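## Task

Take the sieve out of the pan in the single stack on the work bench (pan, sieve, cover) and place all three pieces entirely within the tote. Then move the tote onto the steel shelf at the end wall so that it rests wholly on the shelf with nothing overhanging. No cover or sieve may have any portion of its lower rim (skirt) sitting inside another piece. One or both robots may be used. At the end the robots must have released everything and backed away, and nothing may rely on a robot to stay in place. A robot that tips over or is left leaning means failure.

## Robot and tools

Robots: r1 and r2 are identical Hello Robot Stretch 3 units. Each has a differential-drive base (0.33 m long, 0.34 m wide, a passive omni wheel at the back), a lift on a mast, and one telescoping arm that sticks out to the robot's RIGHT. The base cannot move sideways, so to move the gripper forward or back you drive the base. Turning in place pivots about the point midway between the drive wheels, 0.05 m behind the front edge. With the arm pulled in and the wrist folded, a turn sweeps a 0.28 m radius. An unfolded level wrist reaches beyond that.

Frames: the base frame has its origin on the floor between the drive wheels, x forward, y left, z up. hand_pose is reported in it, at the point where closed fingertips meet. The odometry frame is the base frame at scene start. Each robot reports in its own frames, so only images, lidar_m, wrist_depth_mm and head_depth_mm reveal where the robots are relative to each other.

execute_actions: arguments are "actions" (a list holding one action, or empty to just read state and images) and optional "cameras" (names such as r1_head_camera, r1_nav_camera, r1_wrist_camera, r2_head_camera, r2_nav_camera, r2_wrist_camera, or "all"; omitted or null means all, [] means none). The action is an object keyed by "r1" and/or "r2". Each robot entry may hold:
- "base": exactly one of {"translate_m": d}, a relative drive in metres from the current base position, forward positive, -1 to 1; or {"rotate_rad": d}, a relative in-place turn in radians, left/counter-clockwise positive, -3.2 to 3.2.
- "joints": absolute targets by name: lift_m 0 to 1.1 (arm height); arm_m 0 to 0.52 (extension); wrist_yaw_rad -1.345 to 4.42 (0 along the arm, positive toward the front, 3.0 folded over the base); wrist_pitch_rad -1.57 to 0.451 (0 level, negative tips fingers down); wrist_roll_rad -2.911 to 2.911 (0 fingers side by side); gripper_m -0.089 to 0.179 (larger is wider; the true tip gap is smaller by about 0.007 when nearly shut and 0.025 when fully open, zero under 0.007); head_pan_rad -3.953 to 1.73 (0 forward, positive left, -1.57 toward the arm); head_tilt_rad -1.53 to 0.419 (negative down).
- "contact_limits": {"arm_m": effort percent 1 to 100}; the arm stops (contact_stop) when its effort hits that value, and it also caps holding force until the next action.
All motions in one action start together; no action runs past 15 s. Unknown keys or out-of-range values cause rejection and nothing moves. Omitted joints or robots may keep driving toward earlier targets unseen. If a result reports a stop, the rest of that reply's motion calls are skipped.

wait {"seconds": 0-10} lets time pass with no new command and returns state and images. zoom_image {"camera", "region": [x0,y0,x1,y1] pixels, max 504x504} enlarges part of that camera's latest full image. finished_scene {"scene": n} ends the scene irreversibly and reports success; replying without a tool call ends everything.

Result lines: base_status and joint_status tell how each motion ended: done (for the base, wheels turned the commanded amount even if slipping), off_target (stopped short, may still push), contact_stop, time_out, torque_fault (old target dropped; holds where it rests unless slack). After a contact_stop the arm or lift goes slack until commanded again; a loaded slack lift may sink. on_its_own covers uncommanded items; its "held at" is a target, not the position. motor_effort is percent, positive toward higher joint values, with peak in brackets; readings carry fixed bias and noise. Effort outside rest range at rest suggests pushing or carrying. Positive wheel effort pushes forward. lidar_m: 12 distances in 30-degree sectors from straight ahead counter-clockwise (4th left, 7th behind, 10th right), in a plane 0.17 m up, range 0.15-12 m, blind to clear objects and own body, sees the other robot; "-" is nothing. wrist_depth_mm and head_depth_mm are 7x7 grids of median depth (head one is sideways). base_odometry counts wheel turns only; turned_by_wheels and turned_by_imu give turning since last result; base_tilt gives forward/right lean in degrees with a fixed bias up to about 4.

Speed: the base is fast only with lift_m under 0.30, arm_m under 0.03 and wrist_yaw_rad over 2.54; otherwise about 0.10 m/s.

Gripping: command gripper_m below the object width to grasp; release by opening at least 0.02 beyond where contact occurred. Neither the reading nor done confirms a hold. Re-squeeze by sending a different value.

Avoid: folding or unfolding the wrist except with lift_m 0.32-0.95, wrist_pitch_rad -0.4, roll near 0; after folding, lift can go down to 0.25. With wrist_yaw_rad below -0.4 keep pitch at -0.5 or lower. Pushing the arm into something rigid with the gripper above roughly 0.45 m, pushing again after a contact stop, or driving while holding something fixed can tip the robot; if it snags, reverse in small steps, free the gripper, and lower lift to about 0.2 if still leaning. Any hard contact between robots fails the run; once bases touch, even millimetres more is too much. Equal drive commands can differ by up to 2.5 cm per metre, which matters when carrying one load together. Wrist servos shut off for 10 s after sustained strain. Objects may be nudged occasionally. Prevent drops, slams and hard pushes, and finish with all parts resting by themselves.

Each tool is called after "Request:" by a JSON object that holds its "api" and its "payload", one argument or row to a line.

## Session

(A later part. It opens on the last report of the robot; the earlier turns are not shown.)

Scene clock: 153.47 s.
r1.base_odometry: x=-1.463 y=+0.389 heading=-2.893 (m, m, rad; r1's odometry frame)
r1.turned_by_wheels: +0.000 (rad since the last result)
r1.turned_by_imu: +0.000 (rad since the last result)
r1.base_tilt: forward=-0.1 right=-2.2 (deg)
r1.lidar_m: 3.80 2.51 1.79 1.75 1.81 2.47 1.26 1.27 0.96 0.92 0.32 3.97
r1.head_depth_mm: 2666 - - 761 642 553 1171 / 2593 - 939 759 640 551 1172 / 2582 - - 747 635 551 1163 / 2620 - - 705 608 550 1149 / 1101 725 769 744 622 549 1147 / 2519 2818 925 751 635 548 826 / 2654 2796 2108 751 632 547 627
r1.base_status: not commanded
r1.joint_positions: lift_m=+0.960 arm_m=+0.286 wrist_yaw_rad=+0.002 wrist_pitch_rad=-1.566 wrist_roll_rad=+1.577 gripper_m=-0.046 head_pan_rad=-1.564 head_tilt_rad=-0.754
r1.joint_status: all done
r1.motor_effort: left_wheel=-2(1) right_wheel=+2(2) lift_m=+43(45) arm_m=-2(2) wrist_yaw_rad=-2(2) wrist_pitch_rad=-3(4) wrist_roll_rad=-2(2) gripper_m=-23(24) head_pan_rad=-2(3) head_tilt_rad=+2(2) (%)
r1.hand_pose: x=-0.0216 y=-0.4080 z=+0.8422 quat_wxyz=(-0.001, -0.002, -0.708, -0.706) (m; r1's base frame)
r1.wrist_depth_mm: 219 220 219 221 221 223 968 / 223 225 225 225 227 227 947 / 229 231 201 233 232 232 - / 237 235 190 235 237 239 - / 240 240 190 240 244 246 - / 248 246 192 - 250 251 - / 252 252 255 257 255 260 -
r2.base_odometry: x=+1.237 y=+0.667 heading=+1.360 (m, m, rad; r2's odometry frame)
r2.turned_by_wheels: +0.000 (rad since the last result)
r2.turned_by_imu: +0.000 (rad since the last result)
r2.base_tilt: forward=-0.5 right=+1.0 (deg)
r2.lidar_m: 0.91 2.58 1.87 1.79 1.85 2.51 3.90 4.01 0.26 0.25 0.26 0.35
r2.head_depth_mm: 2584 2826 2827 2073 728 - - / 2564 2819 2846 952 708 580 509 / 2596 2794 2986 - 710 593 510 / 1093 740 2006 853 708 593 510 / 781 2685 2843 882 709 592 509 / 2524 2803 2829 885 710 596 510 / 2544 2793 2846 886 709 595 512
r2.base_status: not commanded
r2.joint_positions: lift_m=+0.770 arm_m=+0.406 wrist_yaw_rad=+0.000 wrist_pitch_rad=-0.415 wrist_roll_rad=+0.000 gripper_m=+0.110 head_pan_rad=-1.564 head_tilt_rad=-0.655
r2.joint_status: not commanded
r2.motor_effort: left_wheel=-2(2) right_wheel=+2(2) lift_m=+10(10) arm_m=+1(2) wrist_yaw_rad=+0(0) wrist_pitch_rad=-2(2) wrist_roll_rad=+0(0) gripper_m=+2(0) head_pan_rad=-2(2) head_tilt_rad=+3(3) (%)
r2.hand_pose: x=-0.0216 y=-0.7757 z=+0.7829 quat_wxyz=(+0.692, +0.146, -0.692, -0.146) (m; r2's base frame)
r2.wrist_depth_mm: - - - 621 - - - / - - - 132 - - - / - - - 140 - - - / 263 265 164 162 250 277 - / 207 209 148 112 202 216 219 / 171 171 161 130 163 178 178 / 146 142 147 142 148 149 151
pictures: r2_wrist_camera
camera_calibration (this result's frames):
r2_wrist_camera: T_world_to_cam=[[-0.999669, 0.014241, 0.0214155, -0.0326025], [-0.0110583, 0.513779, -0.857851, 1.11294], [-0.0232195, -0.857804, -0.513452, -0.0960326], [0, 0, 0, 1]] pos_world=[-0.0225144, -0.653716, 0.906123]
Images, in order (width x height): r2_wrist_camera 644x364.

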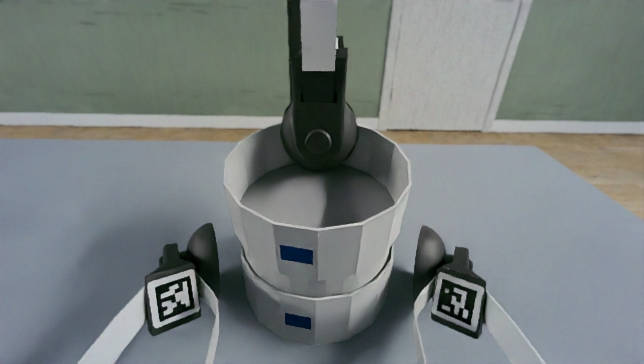

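Request:
{"api": "execute_actions", "payload": {
  "actions": [
    {"r1":{"joints":{"lift_m":1.07}},"r2":{"joints":{"arm_m":0.08,"lift_m":0.78}}}
  ],
  "cameras": ["r2_wrist_camera"]
}}

Request:
{"api": "execute_actions", "payload": {
  "actions": [
    {"r1":{"base":{"translate_m":-0.42},"joints":{"arm_m":0.47}},"r2":{"joints":{"lift_m":1.05,"wrist_pitch_rad":-1.57,"wrist_roll_rad":1.57,"gripper_m":0.08},"base":{"translate_m":0.58}}}
  ],
  "cameras": ["r1_wrist_camera","r1_head_camera"]
}}

Scene clock: 157.90 s.
r1.base_odometry: x=-1.463 y=+0.389 heading=-2.893 (m, m, rad; r1's odometry frame)
r1.turned_by_wheels: +0.000 (rad since the last result)
r1.turned_by_imu: -0.001 (rad since the last result)
r1.base_tilt: forward=-0.2 right=-2.2 (deg)
r1.lidar_m: 3.81 2.51 1.79 1.75 1.81 2.46 1.26 1.27 0.96 0.93 0.32 3.98
r1.head_depth_mm: 2736 2905 942 763 641 553 1169 / 2804 2805 942 760 639 553 1170 / 2825 2714 935 737 637 551 1163 / - - 903 559 624 549 1144 / 973 2702 931 736 635 549 1142 / 2518 2820 925 752 634 548 823 / 2651 2834 2092 752 632 547 626
r1.base_status: not commanded
r1.joint_positions: lift_m=+1.070 arm_m=+0.286 wrist_yaw_rad=+0.002 wrist_pitch_rad=-1.566 wrist_roll_rad=+1.577 gripper_m=-0.040 head_pan_rad=-1.564 head_tilt_rad=-0.754
r1.joint_status: all done
r1.on_its_own: gripper_m is held at -0.041, not at your -0.050, by its stall guard, which is not easing now
r1.motor_effort: left_wheel=-2(2) right_wheel=+2(2) lift_m=+42(47) arm_m=-2(2) wrist_yaw_rad=-2(2) wrist_pitch_rad=-3(3) wrist_roll_rad=-2(2) gripper_m=-20(21) head_pan_rad=-3(2) head_tilt_rad=+2(1) (%)
r1.hand_pose: x=-0.0216 y=-0.4080 z=+0.9522 quat_wxyz=(-0.001, -0.002, -0.708, -0.706) (m; r1's base frame)
r1.wrist_depth_mm: 322 321 327 323 324 - - / 326 328 330 332 331 - - / 338 338 340 337 339 - - / 350 346 189 344 350 - - / 352 356 191 353 359 - - / 362 364 191 - 369 - - / 371 374 374 376 379 - -
r2.base_odometry: x=+1.237 y=+0.667 heading=+1.360 (m, m, rad; r2's odometry frame)
r2.turned_by_wheels: +0.000 (rad since the last result)
r2.turned_by_imu: +0.001 (rad since the last result)
r2.base_tilt: forward=-0.5 right=+1.0 (deg)
r2.lidar_m: 0.91 2.58 1.86 1.79 1.85 2.50 3.90 4.03 0.26 0.25 0.26 0.35
r2.head_depth_mm: 2564 2812 2871 2060 707 628 - / 2534 2839 2819 885 710 630 - / 2582 2811 2829 883 720 - - / 675 1315 1029 862 709 - 510 / 2482 2777 2799 879 711 587 510 / 2521 2823 2838 884 712 594 509 / 2538 2786 2826 884 711 594 509
r2.base_status: not commanded
r2.joint_positions: lift_m=+0.780 arm_m=+0.080 wrist_yaw_rad=+0.000 wrist_pitch_rad=-0.433 wrist_roll_rad=+0.000 gripper_m=+0.110 head_pan_rad=-1.564 head_tilt_rad=-0.655
r2.joint_status: all done
r2.motor_effort: left_wheel=-2(2) right_wheel=+2(2) lift_m=+27(27) arm_m=-3(5) wrist_yaw_rad=-1(1) wrist_pitch_rad=+7(7) wrist_roll_rad=+0(0) gripper_m=+0(0) head_pan_rad=-2(2) head_tilt_rad=+3(3) (%)
r2.hand_pose: x=-0.0216 y=-0.4478 z=+0.7889 quat_wxyz=(+0.691, +0.152, -0.690, -0.152) (m; r2's base frame)
r2.wrist_depth_mm: - - - - - - - / 463 579 587 611 632 - - / 369 375 381 382 391 425 - / 273 275 279 281 285 288 - / 216 218 221 223 225 226 227 / 179 183 182 183 185 186 187 / 153 149 155 155 156 155 158
pictures: r2_wrist_camera
camera_calibration (this result's frames):
r2_wrist_camera: T_world_to_cam=[[-0.999671, 0.0137358, 0.021654, -0.0377871], [-0.011119, 0.528741, -0.84871, 0.94918], [-0.0231071, -0.848672, -0.528414, 0.204242], [0, 0, 0, 1]] pos_world=[-0.0225013, -0.328017, 0.914321]
Images, in order (width x height): r2_wrist_camera 644x364.

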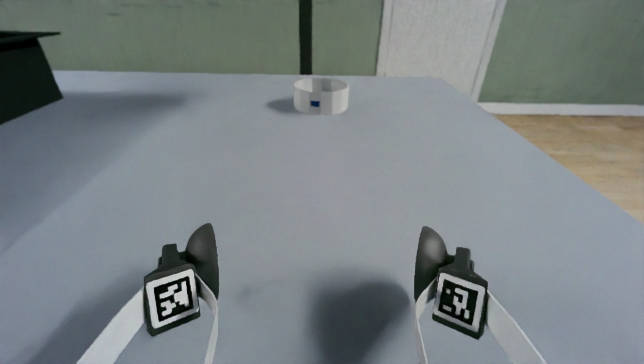

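Scene clock: 164.67 s.
r1.base_odometry: x=-1.056 y=+0.492 heading=-2.893 (m, m, rad; r1's odometry frame)
r1.turned_by_wheels: +0.000 (rad since the last result)
r1.turned_by_imu: +0.000 (rad since the last result)
r1.base_tilt: forward=-0.2 right=-2.3 (deg)
r1.lidar_m: 4.23 2.45 1.82 1.75 1.81 2.47 4.48 0.86 0.96 0.93 0.96 0.64
r1.head_depth_mm: 2725 2925 941 684 614 553 1172 / 2697 2903 862 756 611 552 1167 / 1112 2719 874 753 609 550 1168 / - 2757 843 752 609 549 1166 / 2670 2835 897 716 633 548 1142 / 2661 2798 929 753 632 548 1141 / 2652 2863 923 750 632 546 1141
r1.base_status: done
r1.joint_positions: lift_m=+1.070 arm_m=+0.470 wrist_yaw_rad=+0.002 wrist_pitch_rad=-1.566 wrist_roll_rad=+1.577 gripper_m=-0.040 head_pan_rad=-1.564 head_tilt_rad=-0.754
r1.joint_status: all done
r1.on_its_own: gripper_m is held at -0.041, not at your -0.050, by its stall guard, which is not easing now
r1.motor_effort: left_wheel=-3(8) right_wheel=+2(3) lift_m=+43(43) arm_m=+3(1) wrist_yaw_rad=-3(2) wrist_pitch_rad=-3(3) wrist_roll_rad=-2(2) gripper_m=-21(21) head_pan_rad=-2(2) head_tilt_rad=+2(1) (%)
r1.hand_pose: x=-0.0216 y=-0.5915 z=+0.9522 quat_wxyz=(-0.001, -0.002, -0.708, -0.706) (m; r1's base frame)
r1.wrist_depth_mm: 280 320 317 322 302 294 323 / 278 326 328 329 330 293 334 / 278 332 332 337 336 293 345 / 280 343 188 343 345 293 351 / 264 265 191 265 289 270 361 / 359 364 191 - 370 370 369 / 375 376 375 379 376 374 380
r2.base_odometry: x=+1.359 y=+1.235 heading=+1.360 (m, m, rad; r2's odometry frame)
r2.turned_by_wheels: +0.000 (rad since the last result)
r2.turned_by_imu: -0.053 (rad since the last result)
r2.base_tilt: forward=-0.5 right=+1.0 (deg)
r2.lidar_m: 0.64 2.80 1.95 1.83 1.87 2.44 4.46 0.32 0.22 0.21 0.21 0.28
r2.head_depth_mm: - - - - - 576 510 / 457 - - - - 566 511 / 2479 - - - - - 509 / 2536 2786 2802 842 - 568 510 / 2516 2749 2791 822 591 567 509 / 2491 2751 2822 884 709 592 511 / 2447 2722 2835 885 711 592 510
r2.base_status: done
r2.joint_positions: lift_m=+1.050 arm_m=+0.080 wrist_yaw_rad=-0.002 wrist_pitch_rad=-1.561 wrist_roll_rad=+1.566 gripper_m=+0.080 head_pan_rad=-1.564 head_tilt_rad=-0.655
r2.joint_status: all done
r2.motor_effort: left_wheel=+1(6) right_wheel=-1(27) lift_m=+27(27) arm_m=-4(4) wrist_yaw_rad=+2(27) wrist_pitch_rad=-4(100) wrist_roll_rad=+1(37) gripper_m=+1(87) head_pan_rad=-2(2) head_tilt_rad=+3(3) (%)
r2.hand_pose: x=-0.0215 y=-0.2033 z=+0.9318 quat_wxyz=(+0.001, +0.001, -0.710, -0.704) (m; r2's base frame)
r2.wrist_depth_mm: 226 309 308 308 - - - / 311 308 312 315 - - - / 319 304 322 320 - - - / 325 302 329 328 - - - / 336 302 340 341 - - - / 304 301 346 345 - - - / 353 354 354 353 - - -
pictures: r1_head_camera (sideways: a quarter turn clockwise sets it upright), r1_wrist_camera
camera_calibration (this result's frames):
r1_head_camera: T_world_to_cam=[[0.00769052, 0.695533, -0.718453, 0.960296], [0.999273, -0.0321704, -0.0204476, 0.0262464], [-0.0373349, -0.717773, -0.695275, 0.857143], [0, 0, 0, 1]] pos_world=[-0.00161117, -0.0518396, 1.28641]
r1_wrist_camera: T_world_to_cam=[[-0.00656602, 0.999727, 0.0224429, 0.564532], [0.987283, 0.00291611, 0.158946, -0.088939], [0.158837, 0.0232012, -0.987032, 1.11733], [0, 0, 0, 1]] pos_world=[-0.0859584, -0.590042, 1.10431]
Images, in order (width x height): r1_head_camera 896x504, r1_wrist_camera 644x364.

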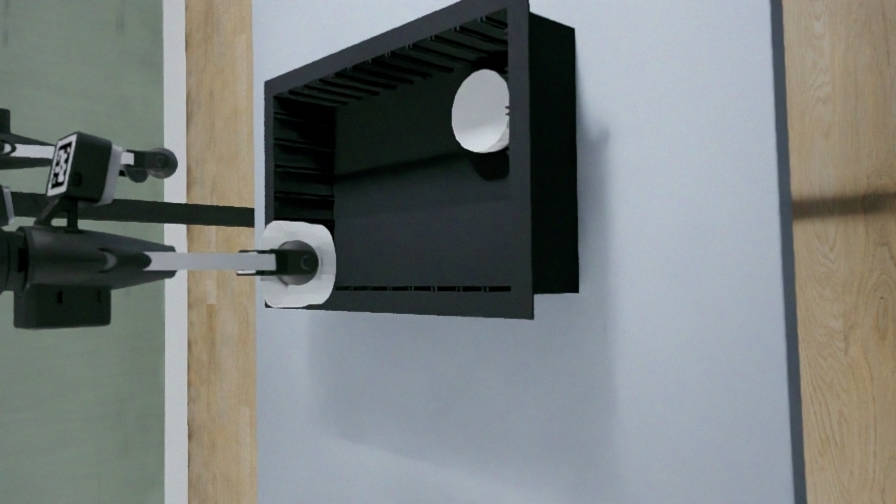

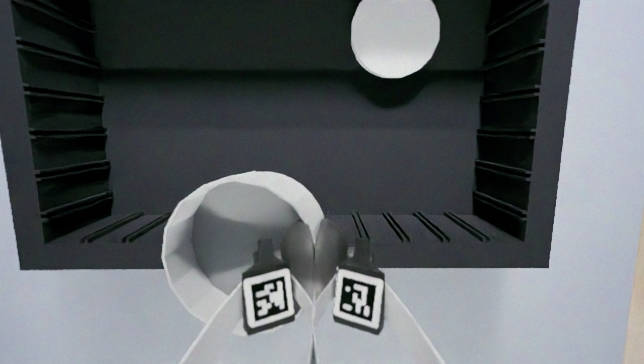

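Request:
{"api": "execute_actions", "payload": {
  "actions": [
    {"r1":{"base":{"translate_m":-0.135},"joints":{"arm_m":0.49}},"r2":{"base":{"rotate_rad":0.053}}}
  ],
  "cameras": ["r1_wrist_camera"]
}}

Request:
{"api": "execute_actions", "payload": {
  "actions": [
    {"r1":{"joints":{"lift_m":0.93}}}
  ],
  "cameras": ["r1_wrist_camera","r1_head_camera"]
}}

Scene clock: 168.10 s.
r1.base_odometry: x=-0.925 y=+0.525 heading=-2.893 (m, m, rad; r1's odometry frame)
r1.turned_by_wheels: +0.000 (rad since the last result)
r1.turned_by_imu: +0.000 (rad since the last result)
r1.base_tilt: forward=-0.2 right=-2.2 (deg)
r1.lidar_m: 4.34 2.46 1.82 1.75 1.81 2.47 4.34 0.73 0.96 0.93 0.96 0.76
r1.head_depth_mm: 2717 2919 938 761 639 552 1172 / 2720 2879 937 758 640 551 1171 / 2626 2858 864 697 610 550 1166 / - 2801 847 753 610 549 1168 / 2693 2828 866 752 607 549 1147 / 2643 2832 848 730 604 547 1141 / 2663 2804 921 678 618 547 1139
r1.base_status: done
r1.joint_positions: lift_m=+1.070 arm_m=+0.490 wrist_yaw_rad=+0.002 wrist_pitch_rad=-1.566 wrist_roll_rad=+1.577 gripper_m=-0.040 head_pan_rad=-1.564 head_tilt_rad=-0.754
r1.joint_status: all done
r1.on_its_own: gripper_m is held at -0.041, not at your -0.050, by its stall guard, which is not easing now
r1.motor_effort: left_wheel=-2(6) right_wheel=+3(5) lift_m=+43(43) arm_m=+3(3) wrist_yaw_rad=-2(2) wrist_pitch_rad=-2(3) wrist_roll_rad=-2(2) gripper_m=-21(22) head_pan_rad=-1(1) head_tilt_rad=+2(1) (%)
r1.hand_pose: x=-0.0216 y=-0.6115 z=+0.9522 quat_wxyz=(-0.001, -0.002, -0.708, -0.706) (m; r1's base frame)
r1.wrist_depth_mm: 321 323 321 324 326 327 326 / 327 324 330 327 332 326 336 / 253 313 338 339 319 292 338 / 270 344 188 341 321 333 351 / 276 312 191 350 354 331 356 / 319 334 191 - 362 330 369 / 371 333 345 354 365 331 378
r2.base_odometry: x=+1.359 y=+1.235 heading=+1.413 (m, m, rad; r2's odometry frame)
r2.turned_by_wheels: +0.053 (rad since the last result)
r2.turned_by_imu: +0.054 (rad since the last result)
r2.base_tilt: forward=-0.5 right=+1.0 (deg)
r2.lidar_m: 4.28 2.64 1.91 1.84 1.89 2.57 4.46 0.30 0.22 0.21 0.22 0.29
r2.head_depth_mm: - - - - - 566 509 / 2530 - - - - 561 510 / 441 - - - - - 511 / 433 1177 1383 850 - 571 511 / 470 2693 2804 827 710 580 510 / 2510 2754 2814 882 709 593 511 / 2509 2752 2816 883 710 594 511
r2.base_status: done
r2.joint_positions: lift_m=+1.050 arm_m=+0.080 wrist_yaw_rad=-0.002 wrist_pitch_rad=-1.561 wrist_roll_rad=+1.566 gripper_m=+0.080 head_pan_rad=-1.564 head_tilt_rad=-0.655
r2.joint_status: not commanded
r2.motor_effort: left_wheel=-2(5) right_wheel=+3(5) lift_m=+27(27) arm_m=-3(3) wrist_yaw_rad=+1(2) wrist_pitch_rad=-4(4) wrist_roll_rad=+2(1) gripper_m=+1(0) head_pan_rad=-2(2) head_tilt_rad=+3(3) (%)
r2.hand_pose: x=-0.0215 y=-0.2033 z=+0.9318 quat_wxyz=(+0.001, +0.001, -0.710, -0.704) (m; r2's base frame)
r2.wrist_depth_mm: 306 292 308 307 - - - / 312 294 315 316 - - - / 319 295 322 323 - - - / 329 299 331 327 - - - / 334 301 336 334 - - - / 254 342 345 347 - - - / 352 355 351 355 - - -
pictures: r1_wrist_camera
camera_calibration (this result's frames):
r1_wrist_camera: T_world_to_cam=[[-0.00656609, 0.999727, 0.0224429, 0.584528], [0.987283, 0.00291618, 0.158946, -0.0888806], [0.158837, 0.0232012, -0.987032, 1.11779], [0, 0, 0, 1]] pos_world=[-0.0859584, -0.610043, 1.10431]
Images, in order (width x height): r1_wrist_camera 644x364.

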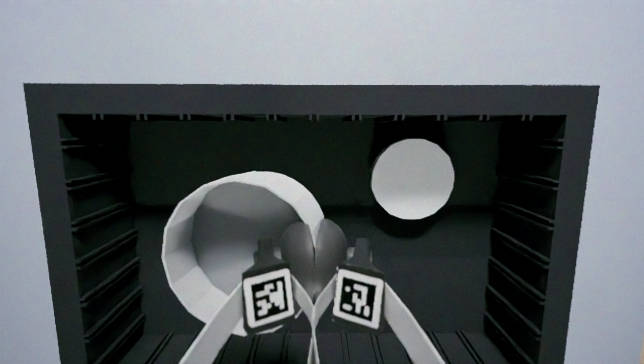

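Scene clock: 170.20 s.
r1.base_odometry: x=-0.925 y=+0.525 heading=-2.893 (m, m, rad; r1's odometry frame)
r1.turned_by_wheels: +0.000 (rad since the last result)
r1.turned_by_imu: -0.001 (rad since the last result)
r1.base_tilt: forward=-0.3 right=-2.2 (deg)
r1.lidar_m: 4.35 2.48 1.81 1.75 1.82 2.47 4.34 0.73 0.96 0.93 0.96 0.76
r1.head_depth_mm: 2732 2978 - - 641 554 1171 / 2649 - 907 759 639 551 1170 / - 2955 851 698 609 551 1164 / - - 868 702 609 550 1164 / 2616 2852 866 752 607 548 1146 / 2643 2811 849 729 604 548 1142 / 2647 2802 921 678 606 546 1139
r1.base_status: not commanded
r1.joint_positions: lift_m=+0.930 arm_m=+0.490 wrist_yaw_rad=+0.002 wrist_pitch_rad=-1.566 wrist_roll_rad=+1.577 gripper_m=-0.040 head_pan_rad=-1.564 head_tilt_rad=-0.754
r1.joint_status: all done
r1.on_its_own: gripper_m is held at -0.041, not at your -0.050, by its stall guard, which is not easing now
r1.motor_effort: left_wheel=-2(2) right_wheel=+2(3) lift_m=+33(38) arm_m=+2(2) wrist_yaw_rad=-2(2) wrist_pitch_rad=-3(3) wrist_roll_rad=-2(2) gripper_m=-20(20) head_pan_rad=-2(2) head_tilt_rad=+2(2) (%)
r1.hand_pose: x=-0.0216 y=-0.6115 z=+0.8125 quat_wxyz=(-0.001, -0.002, -0.708, -0.706) (m; r1's base frame)
r1.wrist_depth_mm: 188 189 189 191 190 191 191 / 111 111 111 112 112 112 113 / 198 198 198 199 199 199 202 / 201 203 186 203 201 183 206 / 206 206 187 206 189 189 210 / 213 213 191 - 215 215 215 / 218 220 220 220 223 223 220
r2.base_odometry: x=+1.359 y=+1.235 heading=+1.413 (m, m, rad; r2's odometry frame)
r2.turned_by_wheels: +0.000 (rad since the last result)
r2.turned_by_imu: +0.000 (rad since the last result)
r2.base_tilt: forward=-0.6 right=+1.0 (deg)
r2.lidar_m: 4.30 2.65 1.91 1.83 1.90 2.56 4.46 0.30 0.22 0.21 0.22 0.29
r2.head_depth_mm: - - - - - 565 510 / 2498 - - - - 560 510 / 2514 - - - - - 511 / 2406 484 576 853 - 571 510 / 1017 491 2718 827 711 580 510 / 2456 2762 2853 880 707 594 509 / 2517 2774 2801 885 711 595 510
r2.base_status: not commanded
r2.joint_positions: lift_m=+1.050 arm_m=+0.080 wrist_yaw_rad=-0.002 wrist_pitch_rad=-1.561 wrist_roll_rad=+1.566 gripper_m=+0.080 head_pan_rad=-1.564 head_tilt_rad=-0.655
r2.joint_status: not commanded
r2.motor_effort: left_wheel=-2(2) right_wheel=+3(4) lift_m=+27(27) arm_m=-4(3) wrist_yaw_rad=+1(1) wrist_pitch_rad=-4(4) wrist_roll_rad=+1(1) gripper_m=+0(0) head_pan_rad=-2(2) head_tilt_rad=+3(3) (%)
r2.hand_pose: x=-0.0215 y=-0.2033 z=+0.9318 quat_wxyz=(+0.001, +0.001, -0.710, -0.704) (m; r2's base frame)
r2.wrist_depth_mm: 305 290 310 305 - - - / 311 294 313 316 - - - / 318 293 322 323 - - - / 326 295 331 328 - - - / 332 301 334 336 - - - / 253 344 345 346 - - - / 354 353 353 355 - - -
pictures: r1_head_camera (sideways: a quarter turn clockwise sets it upright), r1_wrist_camera
camera_calibration (this result's frames):
r1_head_camera: T_world_to_cam=[[0.0076906, 0.695533, -0.718453, 0.960296], [0.999273, -0.0321705, -0.0204476, 0.0262464], [-0.037335, -0.717773, -0.695275, 0.857143], [0, 0, 0, 1]] pos_world=[-0.00161117, -0.0518396, 1.28641]
r1_wrist_camera: T_world_to_cam=[[-0.00656654, 0.999727, 0.0224429, 0.587664], [0.987283, 0.00291662, 0.158946, -0.06668], [0.158837, 0.0232013, -0.987032, 0.979933], [0, 0, 0, 1]] pos_world=[-0.0859584, -0.610045, 0.964635]
Images, in order (width x height): r1_head_camera 896x504, r1_wrist_camera 644x364.

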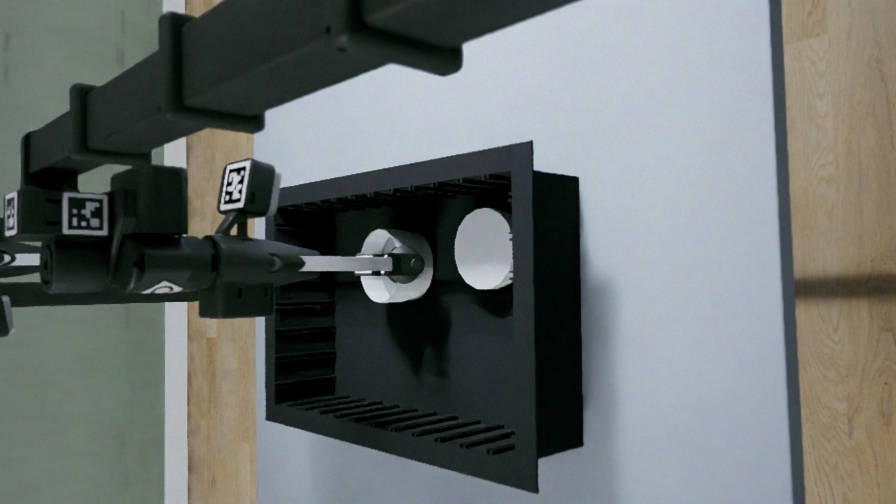

